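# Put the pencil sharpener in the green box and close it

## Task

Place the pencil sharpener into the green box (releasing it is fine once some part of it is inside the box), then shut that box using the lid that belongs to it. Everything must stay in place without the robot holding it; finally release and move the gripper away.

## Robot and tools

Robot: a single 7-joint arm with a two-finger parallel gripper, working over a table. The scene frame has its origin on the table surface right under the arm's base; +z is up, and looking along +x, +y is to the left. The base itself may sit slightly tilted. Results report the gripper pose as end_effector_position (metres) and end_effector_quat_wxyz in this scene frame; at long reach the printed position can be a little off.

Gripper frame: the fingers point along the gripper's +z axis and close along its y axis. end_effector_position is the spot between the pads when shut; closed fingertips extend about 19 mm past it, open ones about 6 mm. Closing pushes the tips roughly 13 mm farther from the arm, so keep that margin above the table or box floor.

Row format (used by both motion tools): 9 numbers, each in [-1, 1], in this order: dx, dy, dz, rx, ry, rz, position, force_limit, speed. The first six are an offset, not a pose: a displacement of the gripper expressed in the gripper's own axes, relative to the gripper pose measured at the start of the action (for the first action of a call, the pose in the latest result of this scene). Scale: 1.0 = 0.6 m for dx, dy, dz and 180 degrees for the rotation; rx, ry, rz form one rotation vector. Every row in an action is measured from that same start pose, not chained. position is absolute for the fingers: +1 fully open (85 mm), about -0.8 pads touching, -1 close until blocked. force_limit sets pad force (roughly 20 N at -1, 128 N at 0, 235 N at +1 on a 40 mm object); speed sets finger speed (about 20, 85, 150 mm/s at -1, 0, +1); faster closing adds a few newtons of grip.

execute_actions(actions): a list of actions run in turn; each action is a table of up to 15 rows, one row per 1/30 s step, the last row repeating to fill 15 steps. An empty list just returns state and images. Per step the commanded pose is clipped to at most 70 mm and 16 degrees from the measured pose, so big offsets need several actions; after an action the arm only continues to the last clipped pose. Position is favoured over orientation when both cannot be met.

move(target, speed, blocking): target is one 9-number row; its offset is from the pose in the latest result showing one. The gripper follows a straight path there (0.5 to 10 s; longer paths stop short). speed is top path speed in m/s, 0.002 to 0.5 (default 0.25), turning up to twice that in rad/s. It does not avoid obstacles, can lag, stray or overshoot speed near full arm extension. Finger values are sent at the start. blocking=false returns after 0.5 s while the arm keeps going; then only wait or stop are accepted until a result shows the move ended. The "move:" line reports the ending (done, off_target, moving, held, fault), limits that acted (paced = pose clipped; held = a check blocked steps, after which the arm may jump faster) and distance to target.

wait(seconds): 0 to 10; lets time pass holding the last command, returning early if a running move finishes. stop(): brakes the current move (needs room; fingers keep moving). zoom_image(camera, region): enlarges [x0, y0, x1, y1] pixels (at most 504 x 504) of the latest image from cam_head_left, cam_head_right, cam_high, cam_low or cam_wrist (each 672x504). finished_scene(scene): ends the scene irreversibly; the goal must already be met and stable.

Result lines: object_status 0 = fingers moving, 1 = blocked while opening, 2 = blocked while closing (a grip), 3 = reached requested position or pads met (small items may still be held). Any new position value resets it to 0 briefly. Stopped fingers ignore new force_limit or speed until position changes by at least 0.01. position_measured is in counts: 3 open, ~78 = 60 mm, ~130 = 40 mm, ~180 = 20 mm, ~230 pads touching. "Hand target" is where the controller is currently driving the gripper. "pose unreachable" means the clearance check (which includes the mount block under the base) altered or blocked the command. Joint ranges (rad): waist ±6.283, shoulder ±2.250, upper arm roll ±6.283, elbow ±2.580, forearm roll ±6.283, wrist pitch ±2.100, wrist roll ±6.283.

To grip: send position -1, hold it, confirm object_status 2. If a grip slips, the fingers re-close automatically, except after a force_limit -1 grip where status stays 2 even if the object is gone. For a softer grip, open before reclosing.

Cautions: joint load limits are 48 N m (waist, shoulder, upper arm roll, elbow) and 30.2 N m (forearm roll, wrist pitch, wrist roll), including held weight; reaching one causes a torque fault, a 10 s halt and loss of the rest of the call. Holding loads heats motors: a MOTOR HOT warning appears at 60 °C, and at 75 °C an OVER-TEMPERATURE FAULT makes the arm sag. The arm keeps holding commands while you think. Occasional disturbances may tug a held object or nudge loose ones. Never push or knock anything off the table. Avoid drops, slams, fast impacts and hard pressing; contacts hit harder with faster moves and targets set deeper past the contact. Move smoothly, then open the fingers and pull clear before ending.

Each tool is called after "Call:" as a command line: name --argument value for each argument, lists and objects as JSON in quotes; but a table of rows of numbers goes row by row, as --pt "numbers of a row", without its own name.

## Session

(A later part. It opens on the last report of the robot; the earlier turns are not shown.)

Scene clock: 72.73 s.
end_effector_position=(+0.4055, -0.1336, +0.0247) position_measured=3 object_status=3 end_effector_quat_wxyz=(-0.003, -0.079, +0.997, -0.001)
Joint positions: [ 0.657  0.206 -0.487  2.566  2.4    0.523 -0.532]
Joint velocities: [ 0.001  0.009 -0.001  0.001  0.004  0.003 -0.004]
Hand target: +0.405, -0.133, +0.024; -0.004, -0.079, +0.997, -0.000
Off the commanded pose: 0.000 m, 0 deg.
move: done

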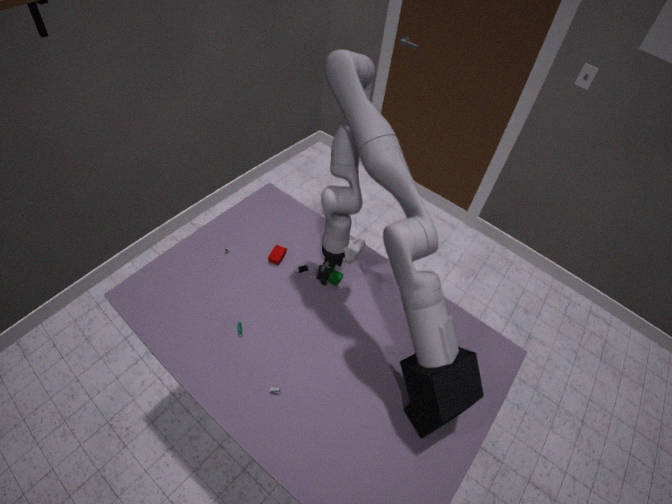

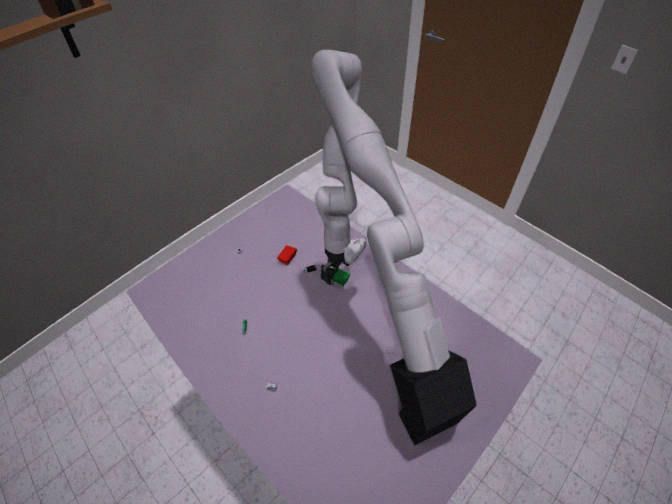

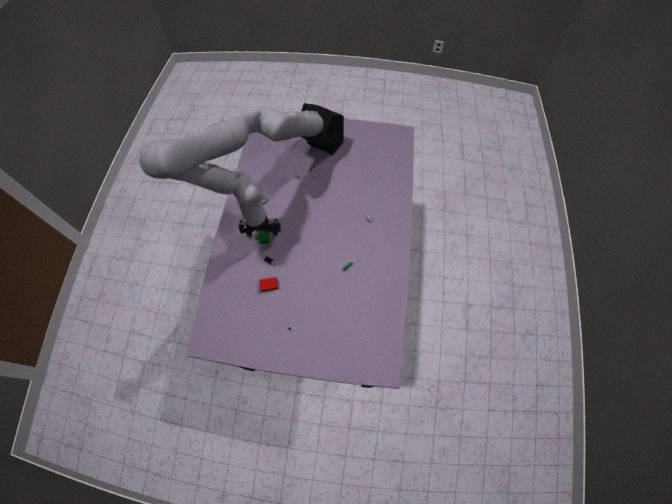

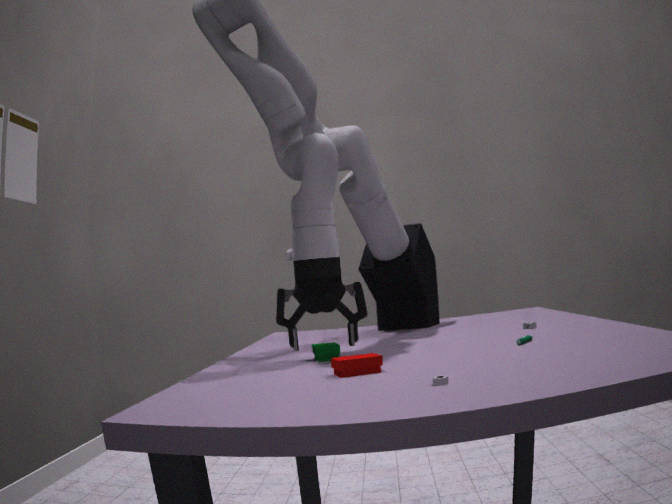

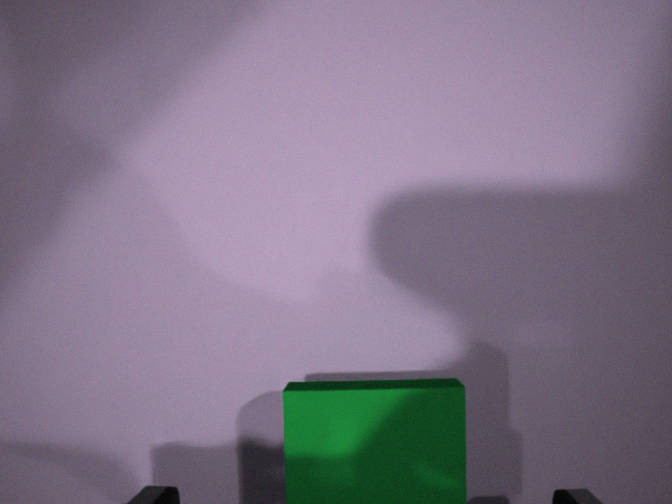

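Call:
execute_actions --actions '[[[0,0,0,0,0,0,-1,-0.6,-0.3]],[[0,0,0,0,0,0,-1,-0.6,-0.3]],[[0,0,0,0,0,0,-1,-0.6,-0.3]]]'

Call:
move --target '[0,0,-0.04,0,0,0,-1,-0.6,-0.3]' --speed 0.03

Scene clock: 81.80 s.
end_effector_position=(+0.4055, -0.1336, +0.0249) position_measured=134 object_status=2 end_effector_quat_wxyz=(-0.003, -0.079, +0.997, -0.001)
Joint positions: [ 0.657  0.205 -0.487  2.566  2.4    0.523 -0.532]
Joint velocities: [-0.     0.001  0.001  0.001  0.    -0.001  0.001]
Hand target: +0.405, -0.134, +0.025; -0.003, -0.079, +0.997, -0.001
Off the commanded pose: 0.000 m, 0 deg.

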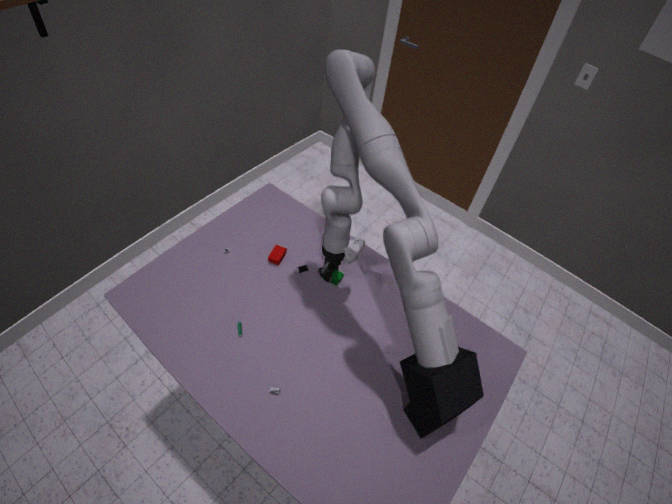

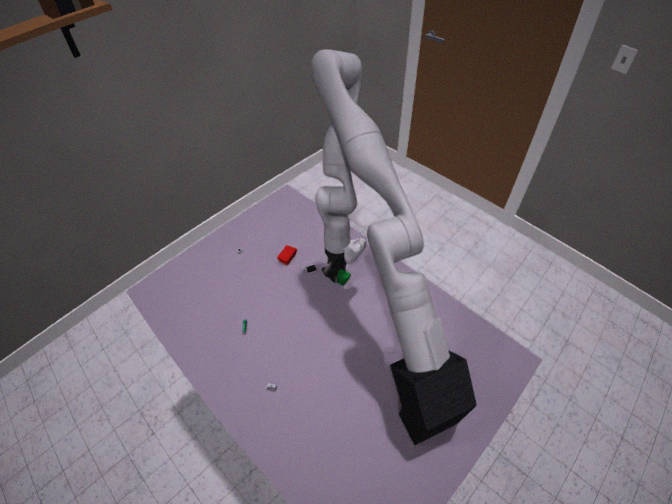

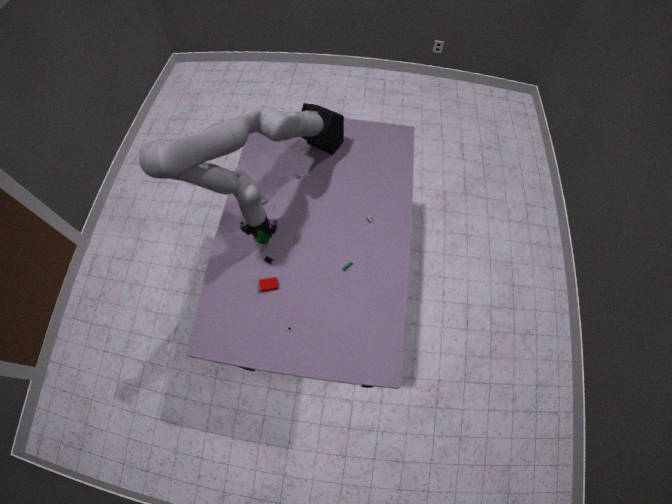

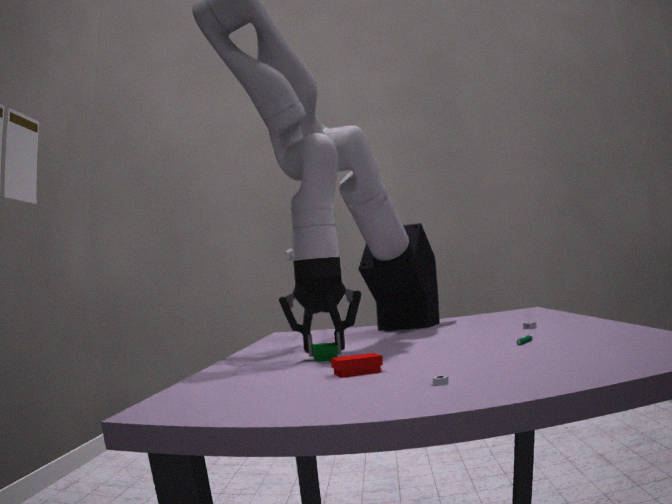

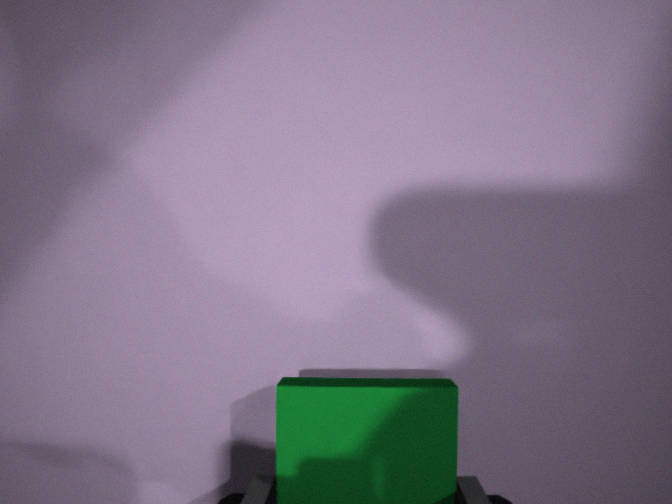

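Scene clock: 82.87 s.
end_effector_position=(+0.4055, -0.1335, +0.0486) position_measured=134 object_status=2 end_effector_quat_wxyz=(-0.004, -0.079, +0.997, -0.000)
Joint positions: [ 0.66   0.102 -0.49   2.58   2.321  0.437 -0.475]
Joint velocities: [ 0.035 -0.006 -0.041 -0.    -0.014  0.003  0.012]
Hand target: +0.406, -0.134, +0.049; -0.004, -0.079, +0.997, -0.000
Off the commanded pose: 0.000 m, 0 deg.
joint sent to its limit — the command would take joint 4 (elbow) past its upper limit, so that joint was sent only as far as its limit.
move: done

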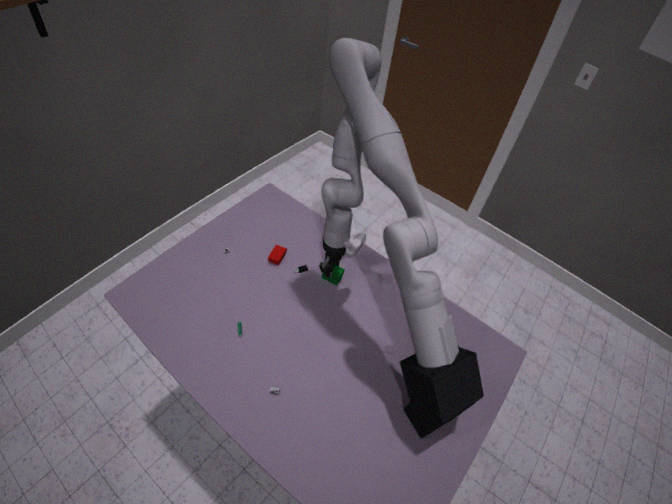

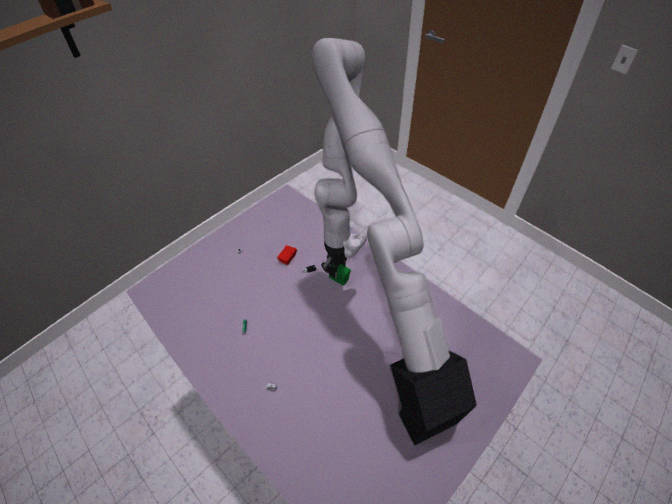

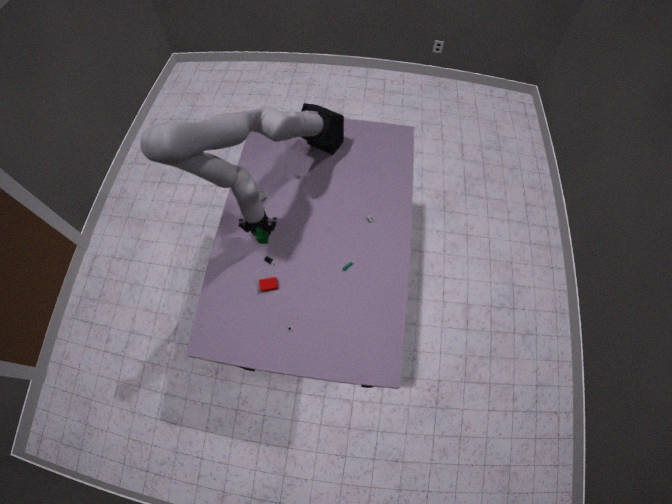

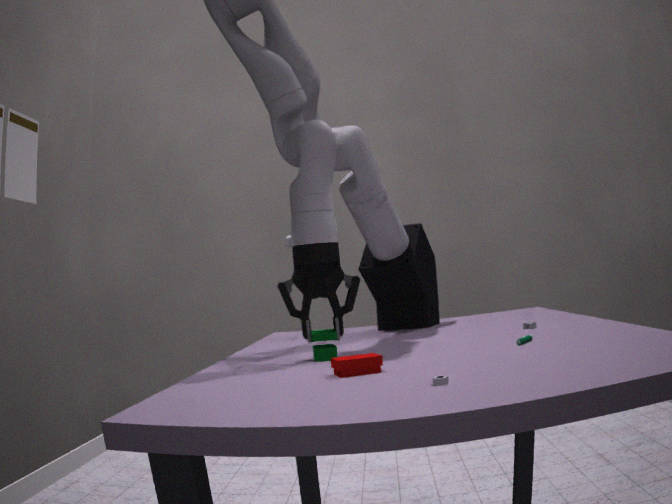

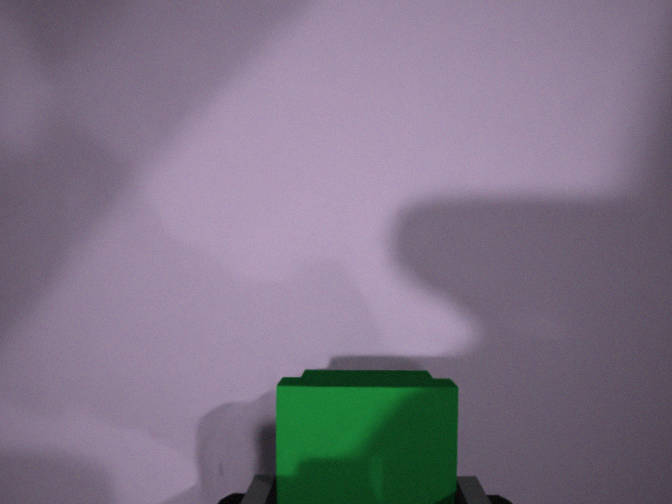

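Call:
move --target '[-0.08,0.2,0,0,0,0,-1,-0.6,-0.3]' --speed 0.1

Call:
move --target '[0,0,0.049,0,0,0,-1,-0.6,-0.3]' --speed 0.04

Call:
execute_actions --actions '[[[0,0,0,0,0,0,1,0,0]],[[0,0,0,0,0,0,1,0,0]]]'

Call:
move --target '[0,0,-0.15,0,0,0,1,0,0]' --speed 0.15

Scene clock: 90.93 s.
end_effector_position=(+0.4333, -0.0077, +0.0484) position_measured=134 object_status=2 end_effector_quat_wxyz=(-0.004, -0.080, +0.997, -0.001)
Joint positions: [ 0.202  0.295 -0.672  2.469  1.713  0.829 -0.347]
Joint velocities: [-0.005  0.005 -0.003  0.    -0.002  0.001  0.002]
Hand target: +0.433, -0.007, +0.048; -0.004, -0.080, +0.997, -0.001
Off the commanded pose: 0.001 m, 0 deg.
move: done

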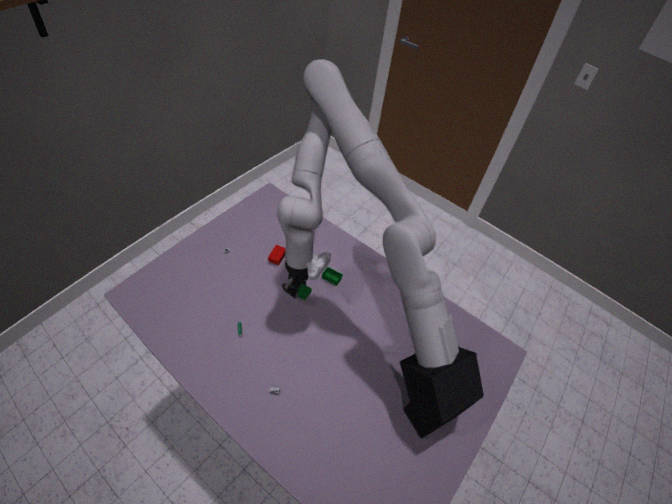

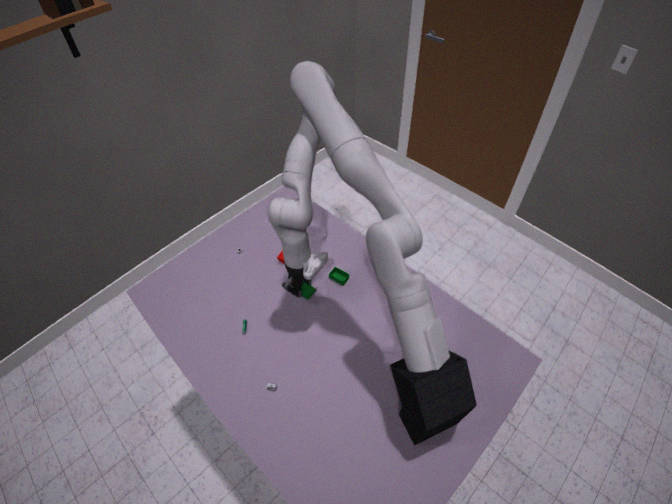

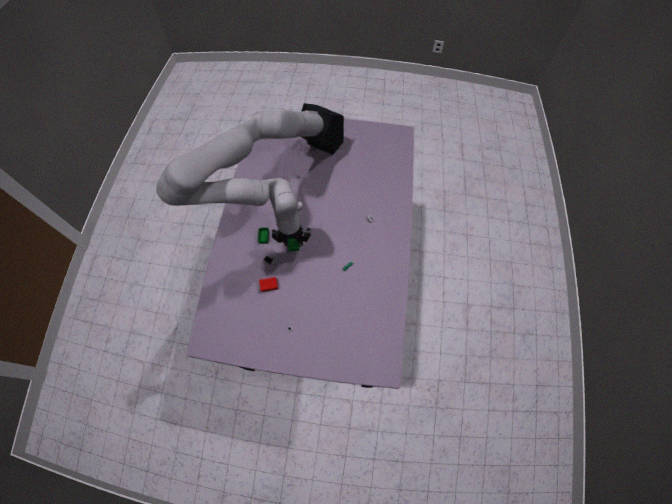

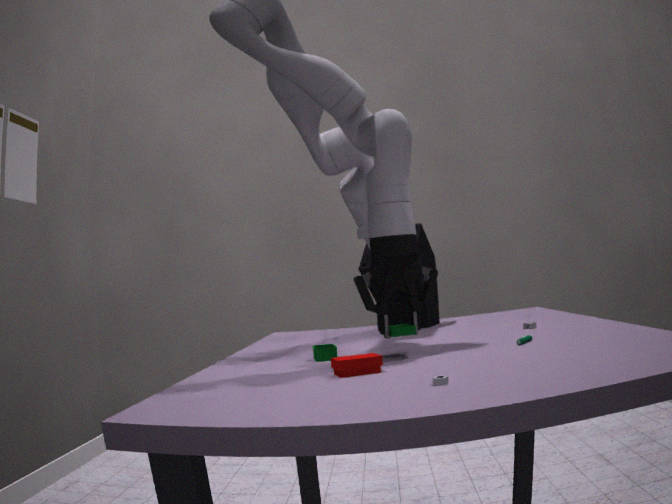

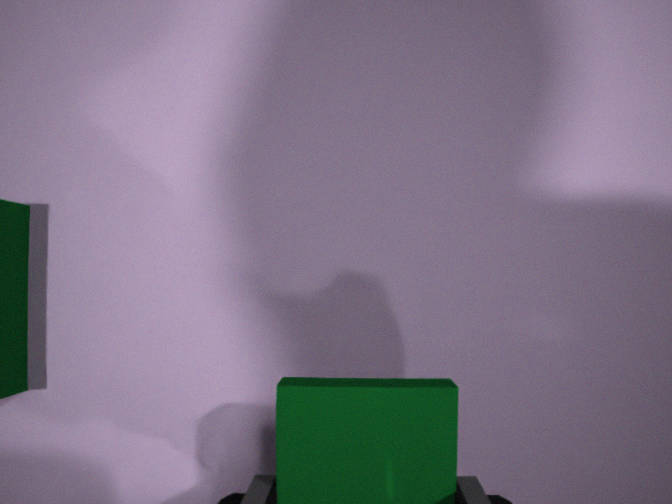

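Scene clock: 91.97 s.
end_effector_position=(+0.4334, -0.0079, +0.0191) position_measured=134 object_status=2 end_effector_quat_wxyz=(-0.004, -0.080, +0.997, -0.001)
Joint positions: [ 0.226  0.393 -0.645  2.453  1.839  0.861 -0.416]
Joint velocities: [ 0.     0.007  0.002  0.     0.003 -0.001 -0.002]
Hand target: +0.433, -0.008, +0.019; -0.004, -0.080, +0.997, -0.001
Off the commanded pose: 0.000 m, 0 deg.
move: done

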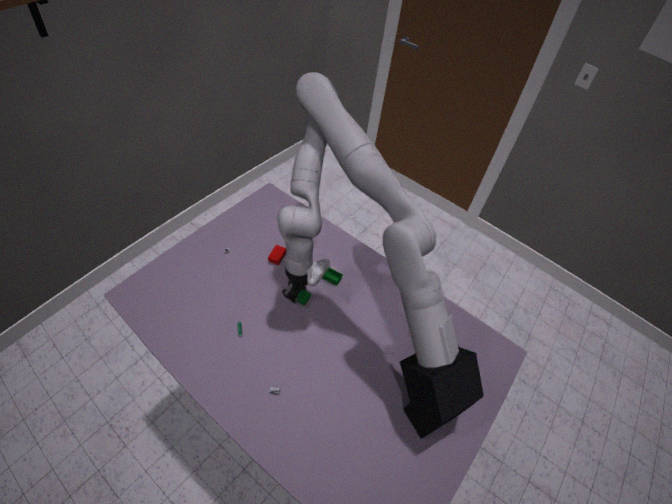

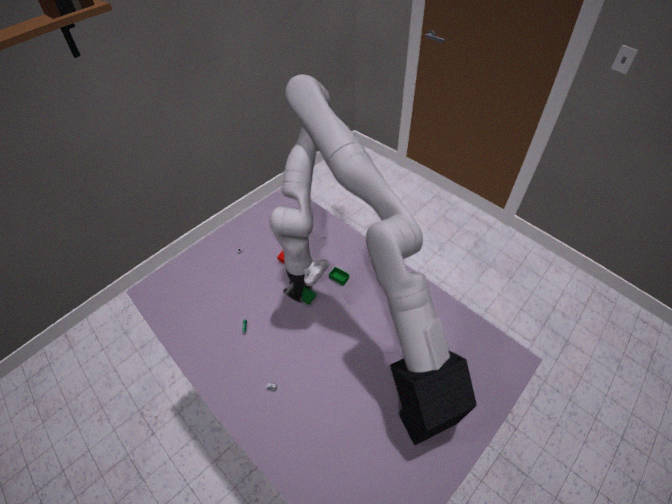

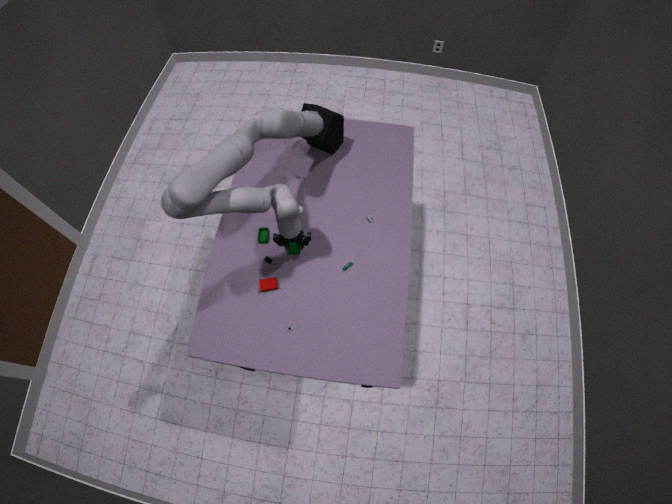

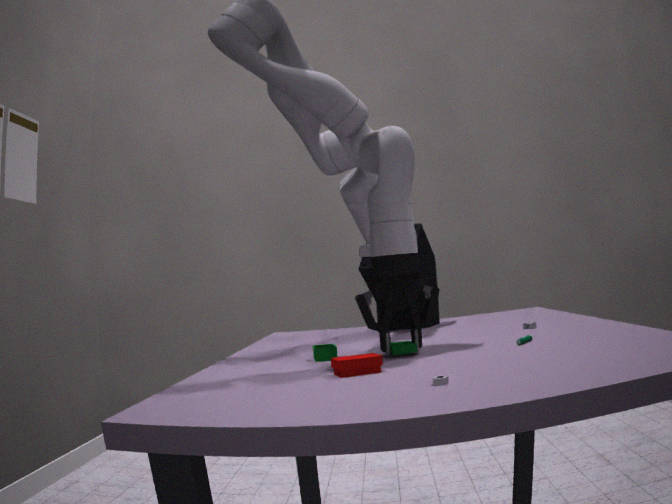

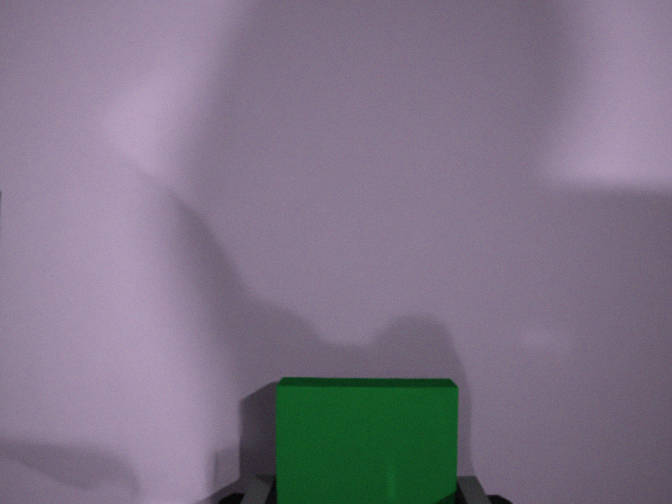

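Scene clock: 92.97 s.
end_effector_position=(+0.4334, -0.0079, +0.0191) position_measured=3 object_status=3 end_effector_quat_wxyz=(-0.004, -0.080, +0.997, -0.001)
Joint positions: [ 0.226  0.393 -0.645  2.453  1.839  0.861 -0.416]
Joint velocities: [-0.     0.001 -0.    -0.001 -0.    -0.001 -0.   ]
Hand target: +0.433, -0.008, +0.019; -0.004, -0.080, +0.997, -0.001
Off the commanded pose: 0.000 m, 0 deg.

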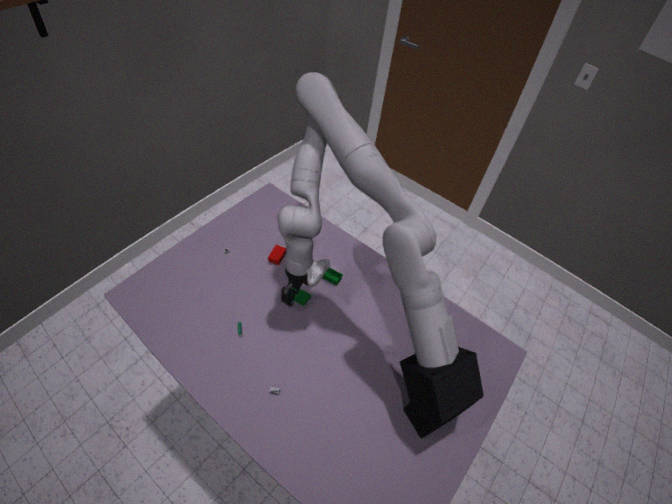

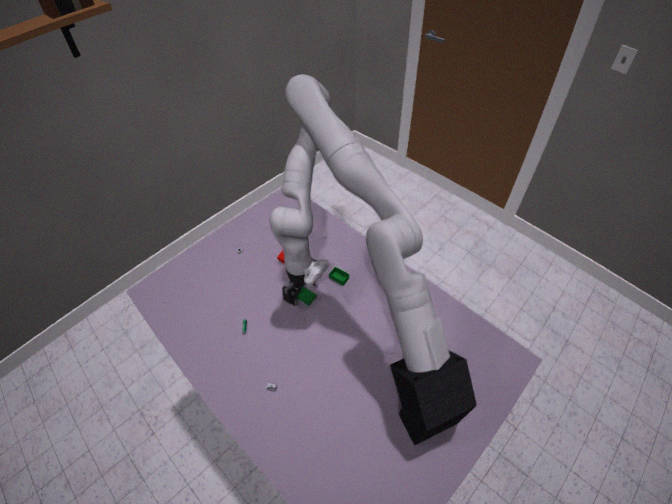

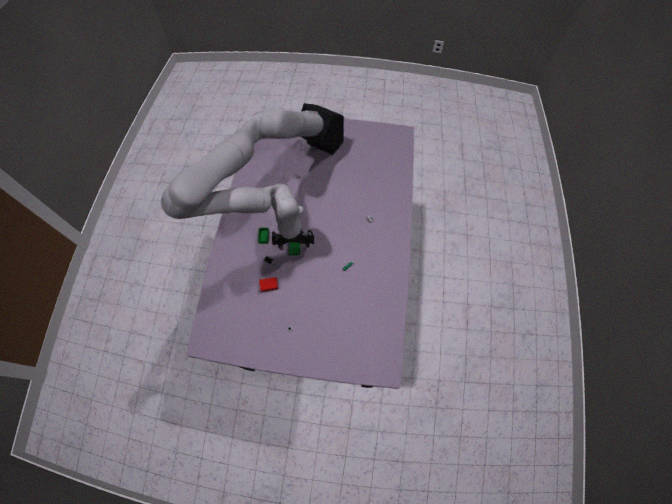

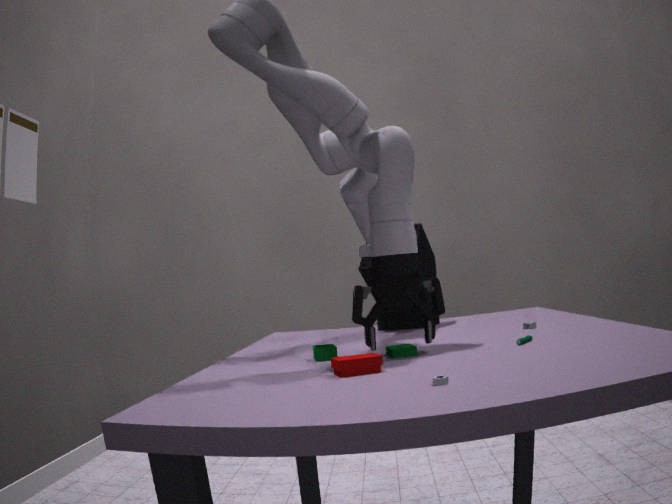

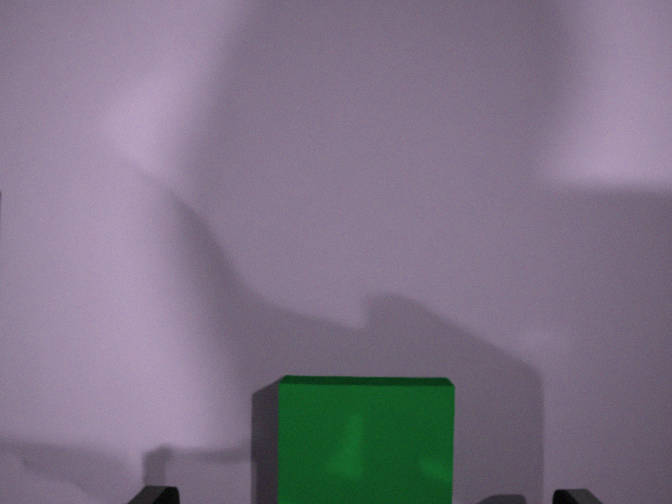

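Scene clock: 94.10 s.
end_effector_position=(+0.4337, -0.0074, +0.1090) position_measured=3 object_status=3 end_effector_quat_wxyz=(-0.004, -0.079, +0.997, -0.000)
Joint positions: [ 0.166  0.08  -0.731  2.468  1.393  0.777 -0.123]
Joint velocities: [ 0.001 -0.005  0.    -0.    -0.004 -0.     0.007]
Hand target: +0.434, -0.007, +0.109; -0.004, -0.079, +0.997, -0.000
Off the commanded pose: 0.000 m, 0 deg.
move: done

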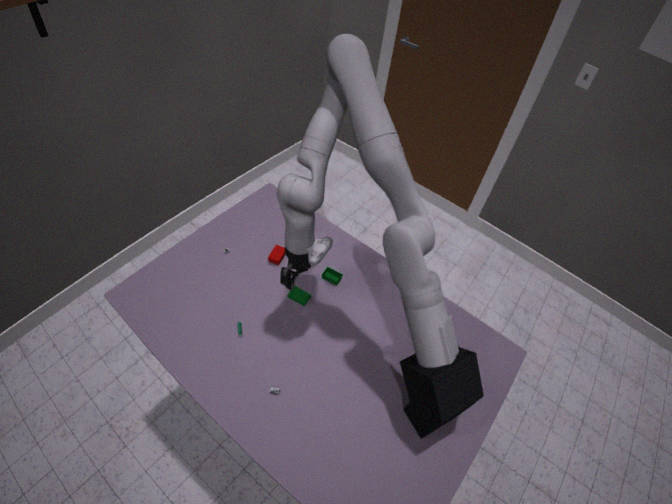

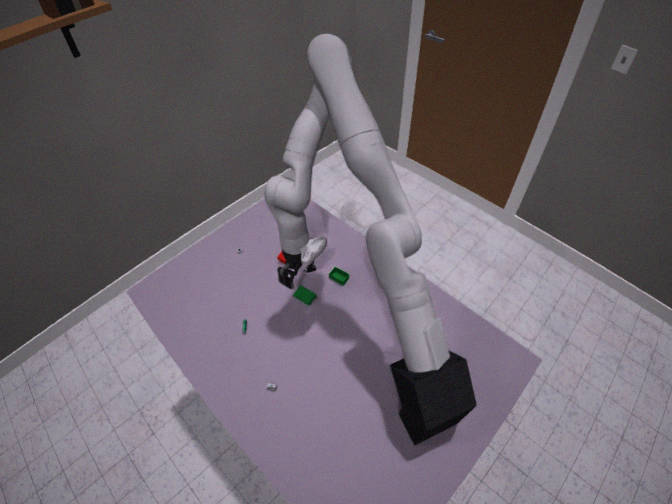

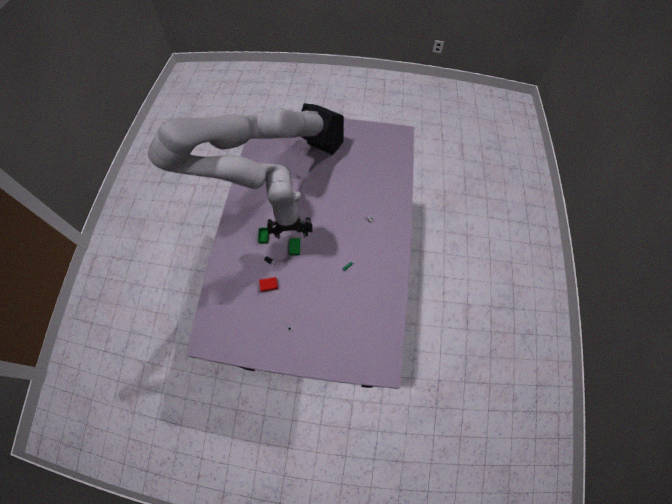

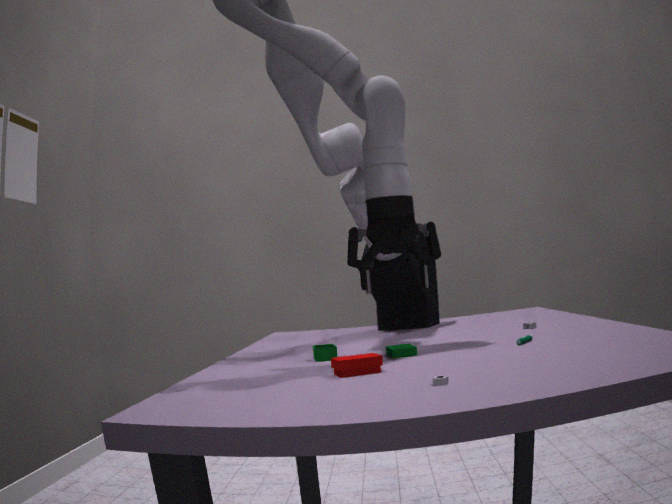

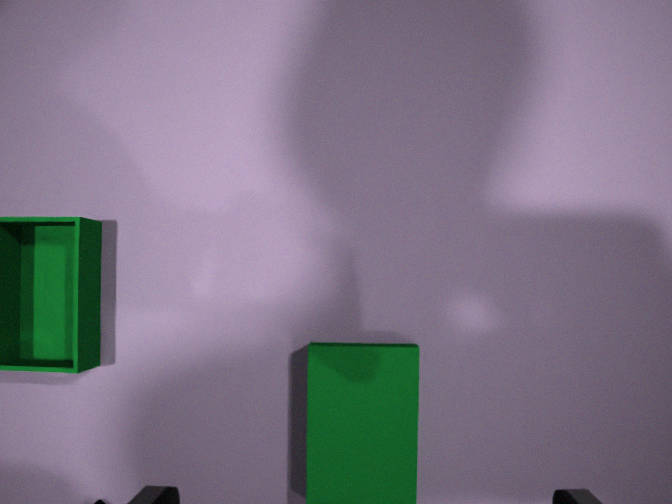

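Call:
move --target '[0.103,0.443,-0.07,0,0,0,1,0,0]' --speed 0.2

Scene clock: 100.70 s.
end_effector_position=(+0.3304, +0.2442, +0.1513) position_measured=3 object_status=3 end_effector_quat_wxyz=(-0.003, -0.081, +0.997, -0.002)
Joint positions: [-0.647  0.773 -0.821  2.127  1.27   1.445 -0.732]
Joint velocities: [-0.005  0.005 -0.    -0.001 -0.     0.    -0.001]
Hand target: +0.330, +0.244, +0.151; -0.003, -0.081, +0.997, -0.002
Off the commanded pose: 0.001 m, 0 deg.
move: done

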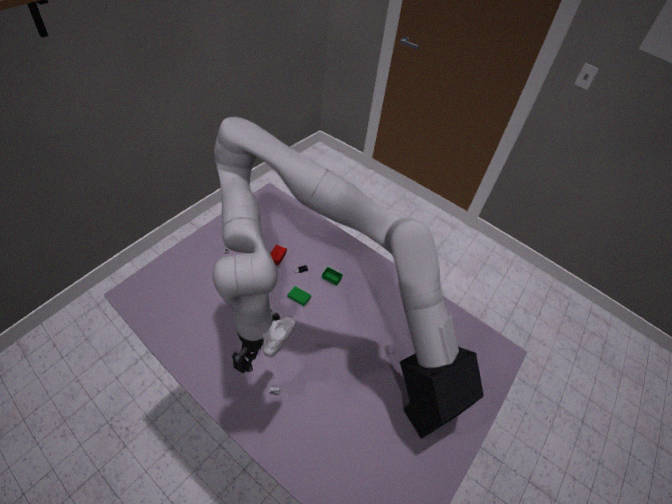

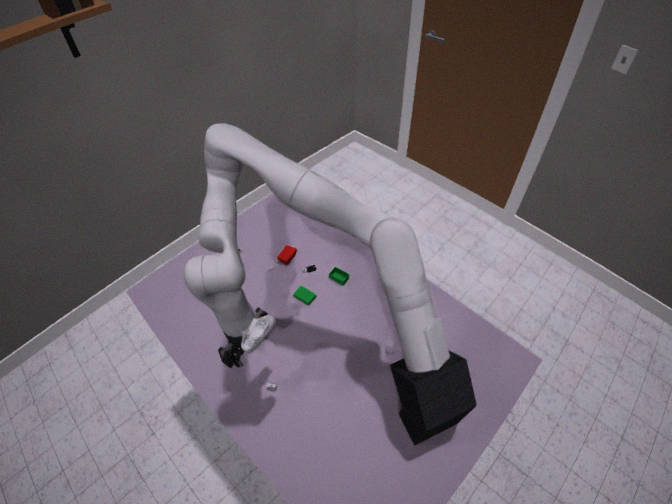

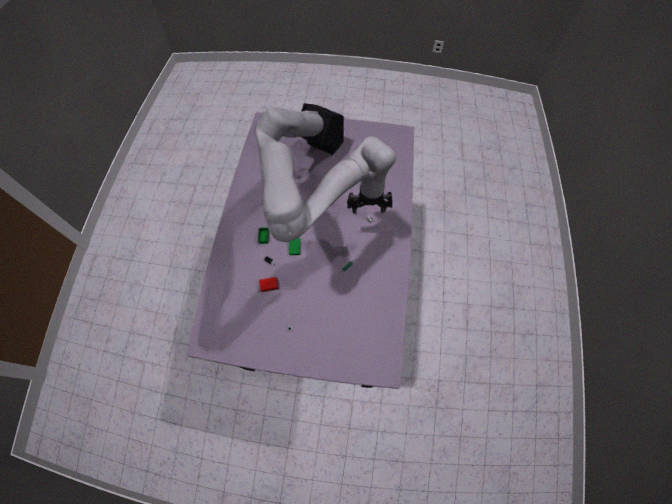

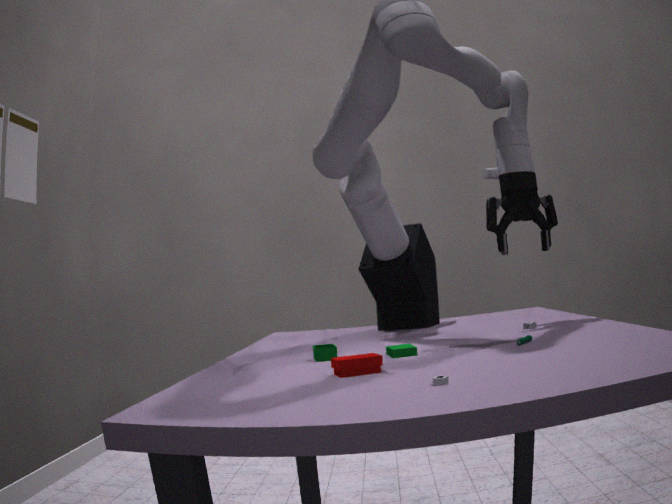

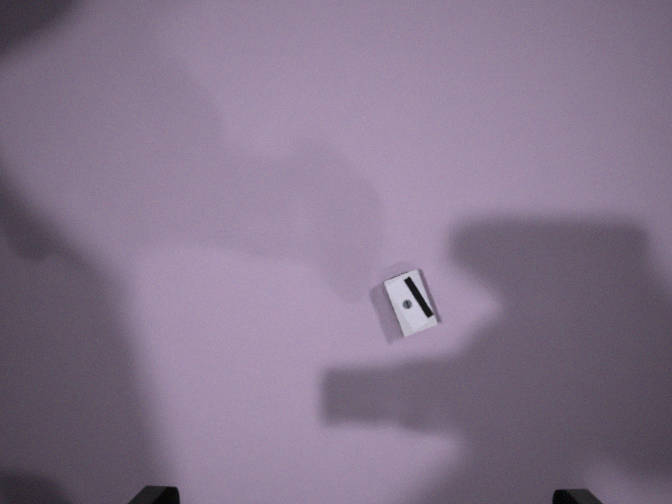

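Call:
move --target '[0.078,0.032,0.14,0,0,-0.111,1,0,0]' --speed 0.12

Scene clock: 106.73 s.
end_effector_position=(+0.2812, +0.2553, +0.0676) position_measured=3 object_status=3 end_effector_quat_wxyz=(-0.003, -0.252, +0.968, -0.002)
Joint positions: [-0.643  1.012 -0.711  2.17   1.505  1.404 -0.595]
Joint velocities: [-0.001  0.004  0.    -0.001  0.    -0.     0.004]
Hand target: +0.281, +0.255, +0.067; -0.003, -0.253, +0.968, -0.002
Off the commanded pose: 0.001 m, 0 deg.
move: done

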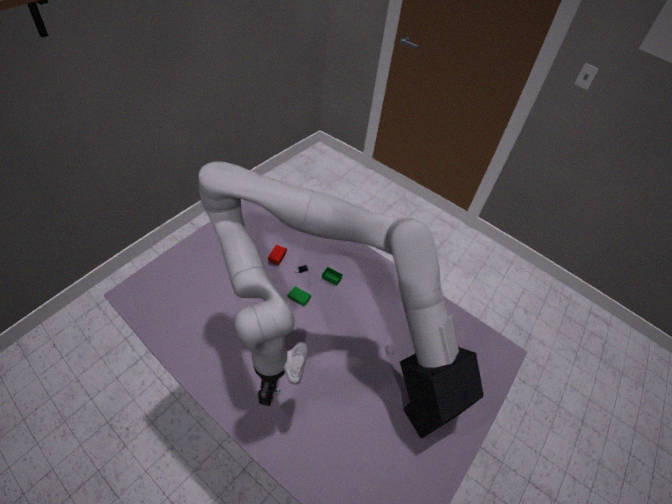

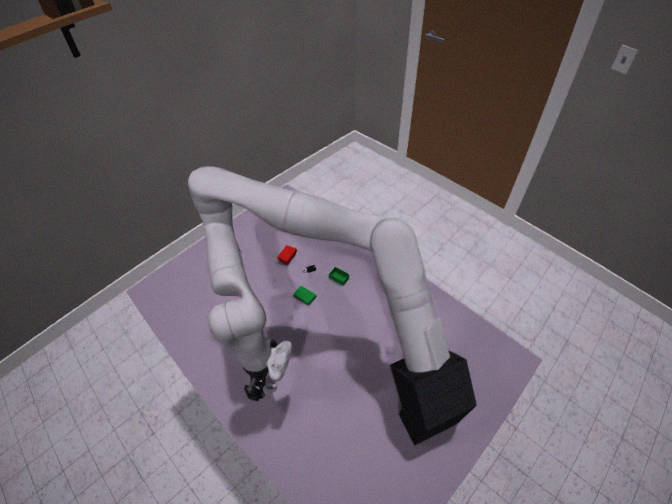

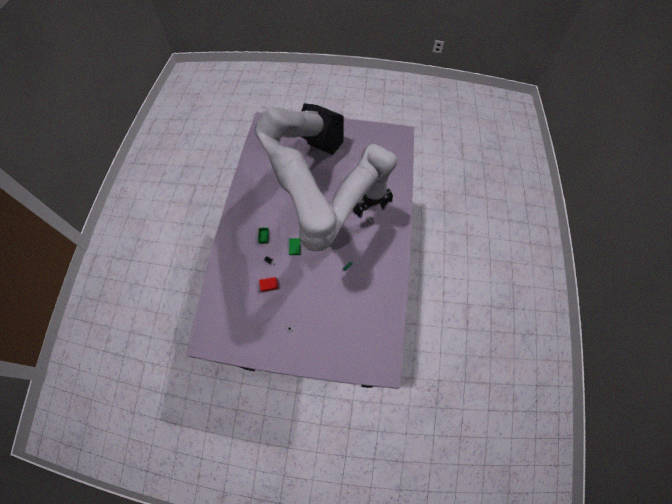

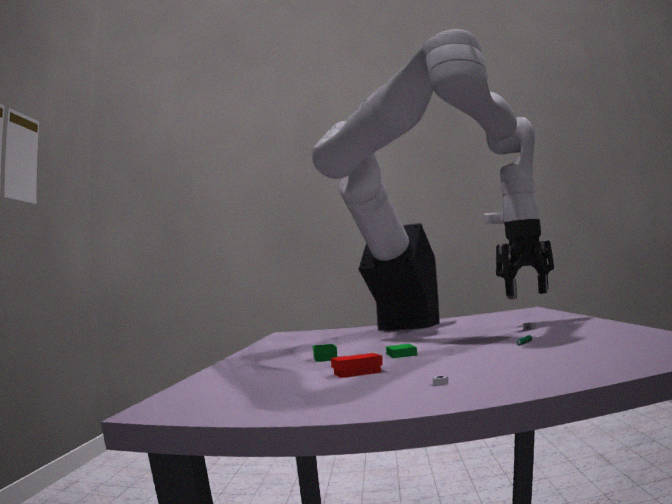

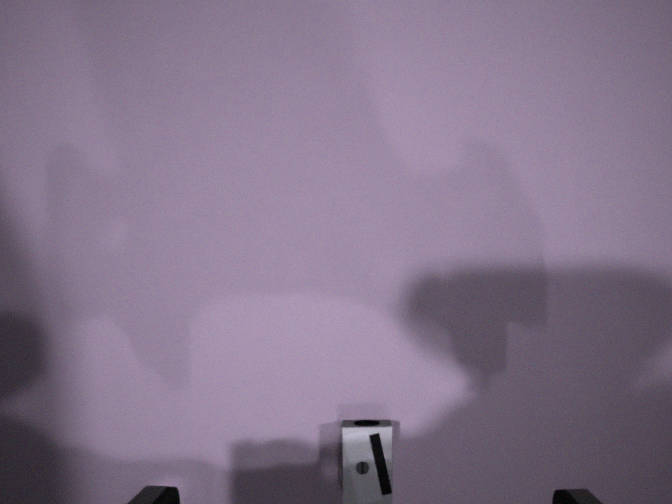

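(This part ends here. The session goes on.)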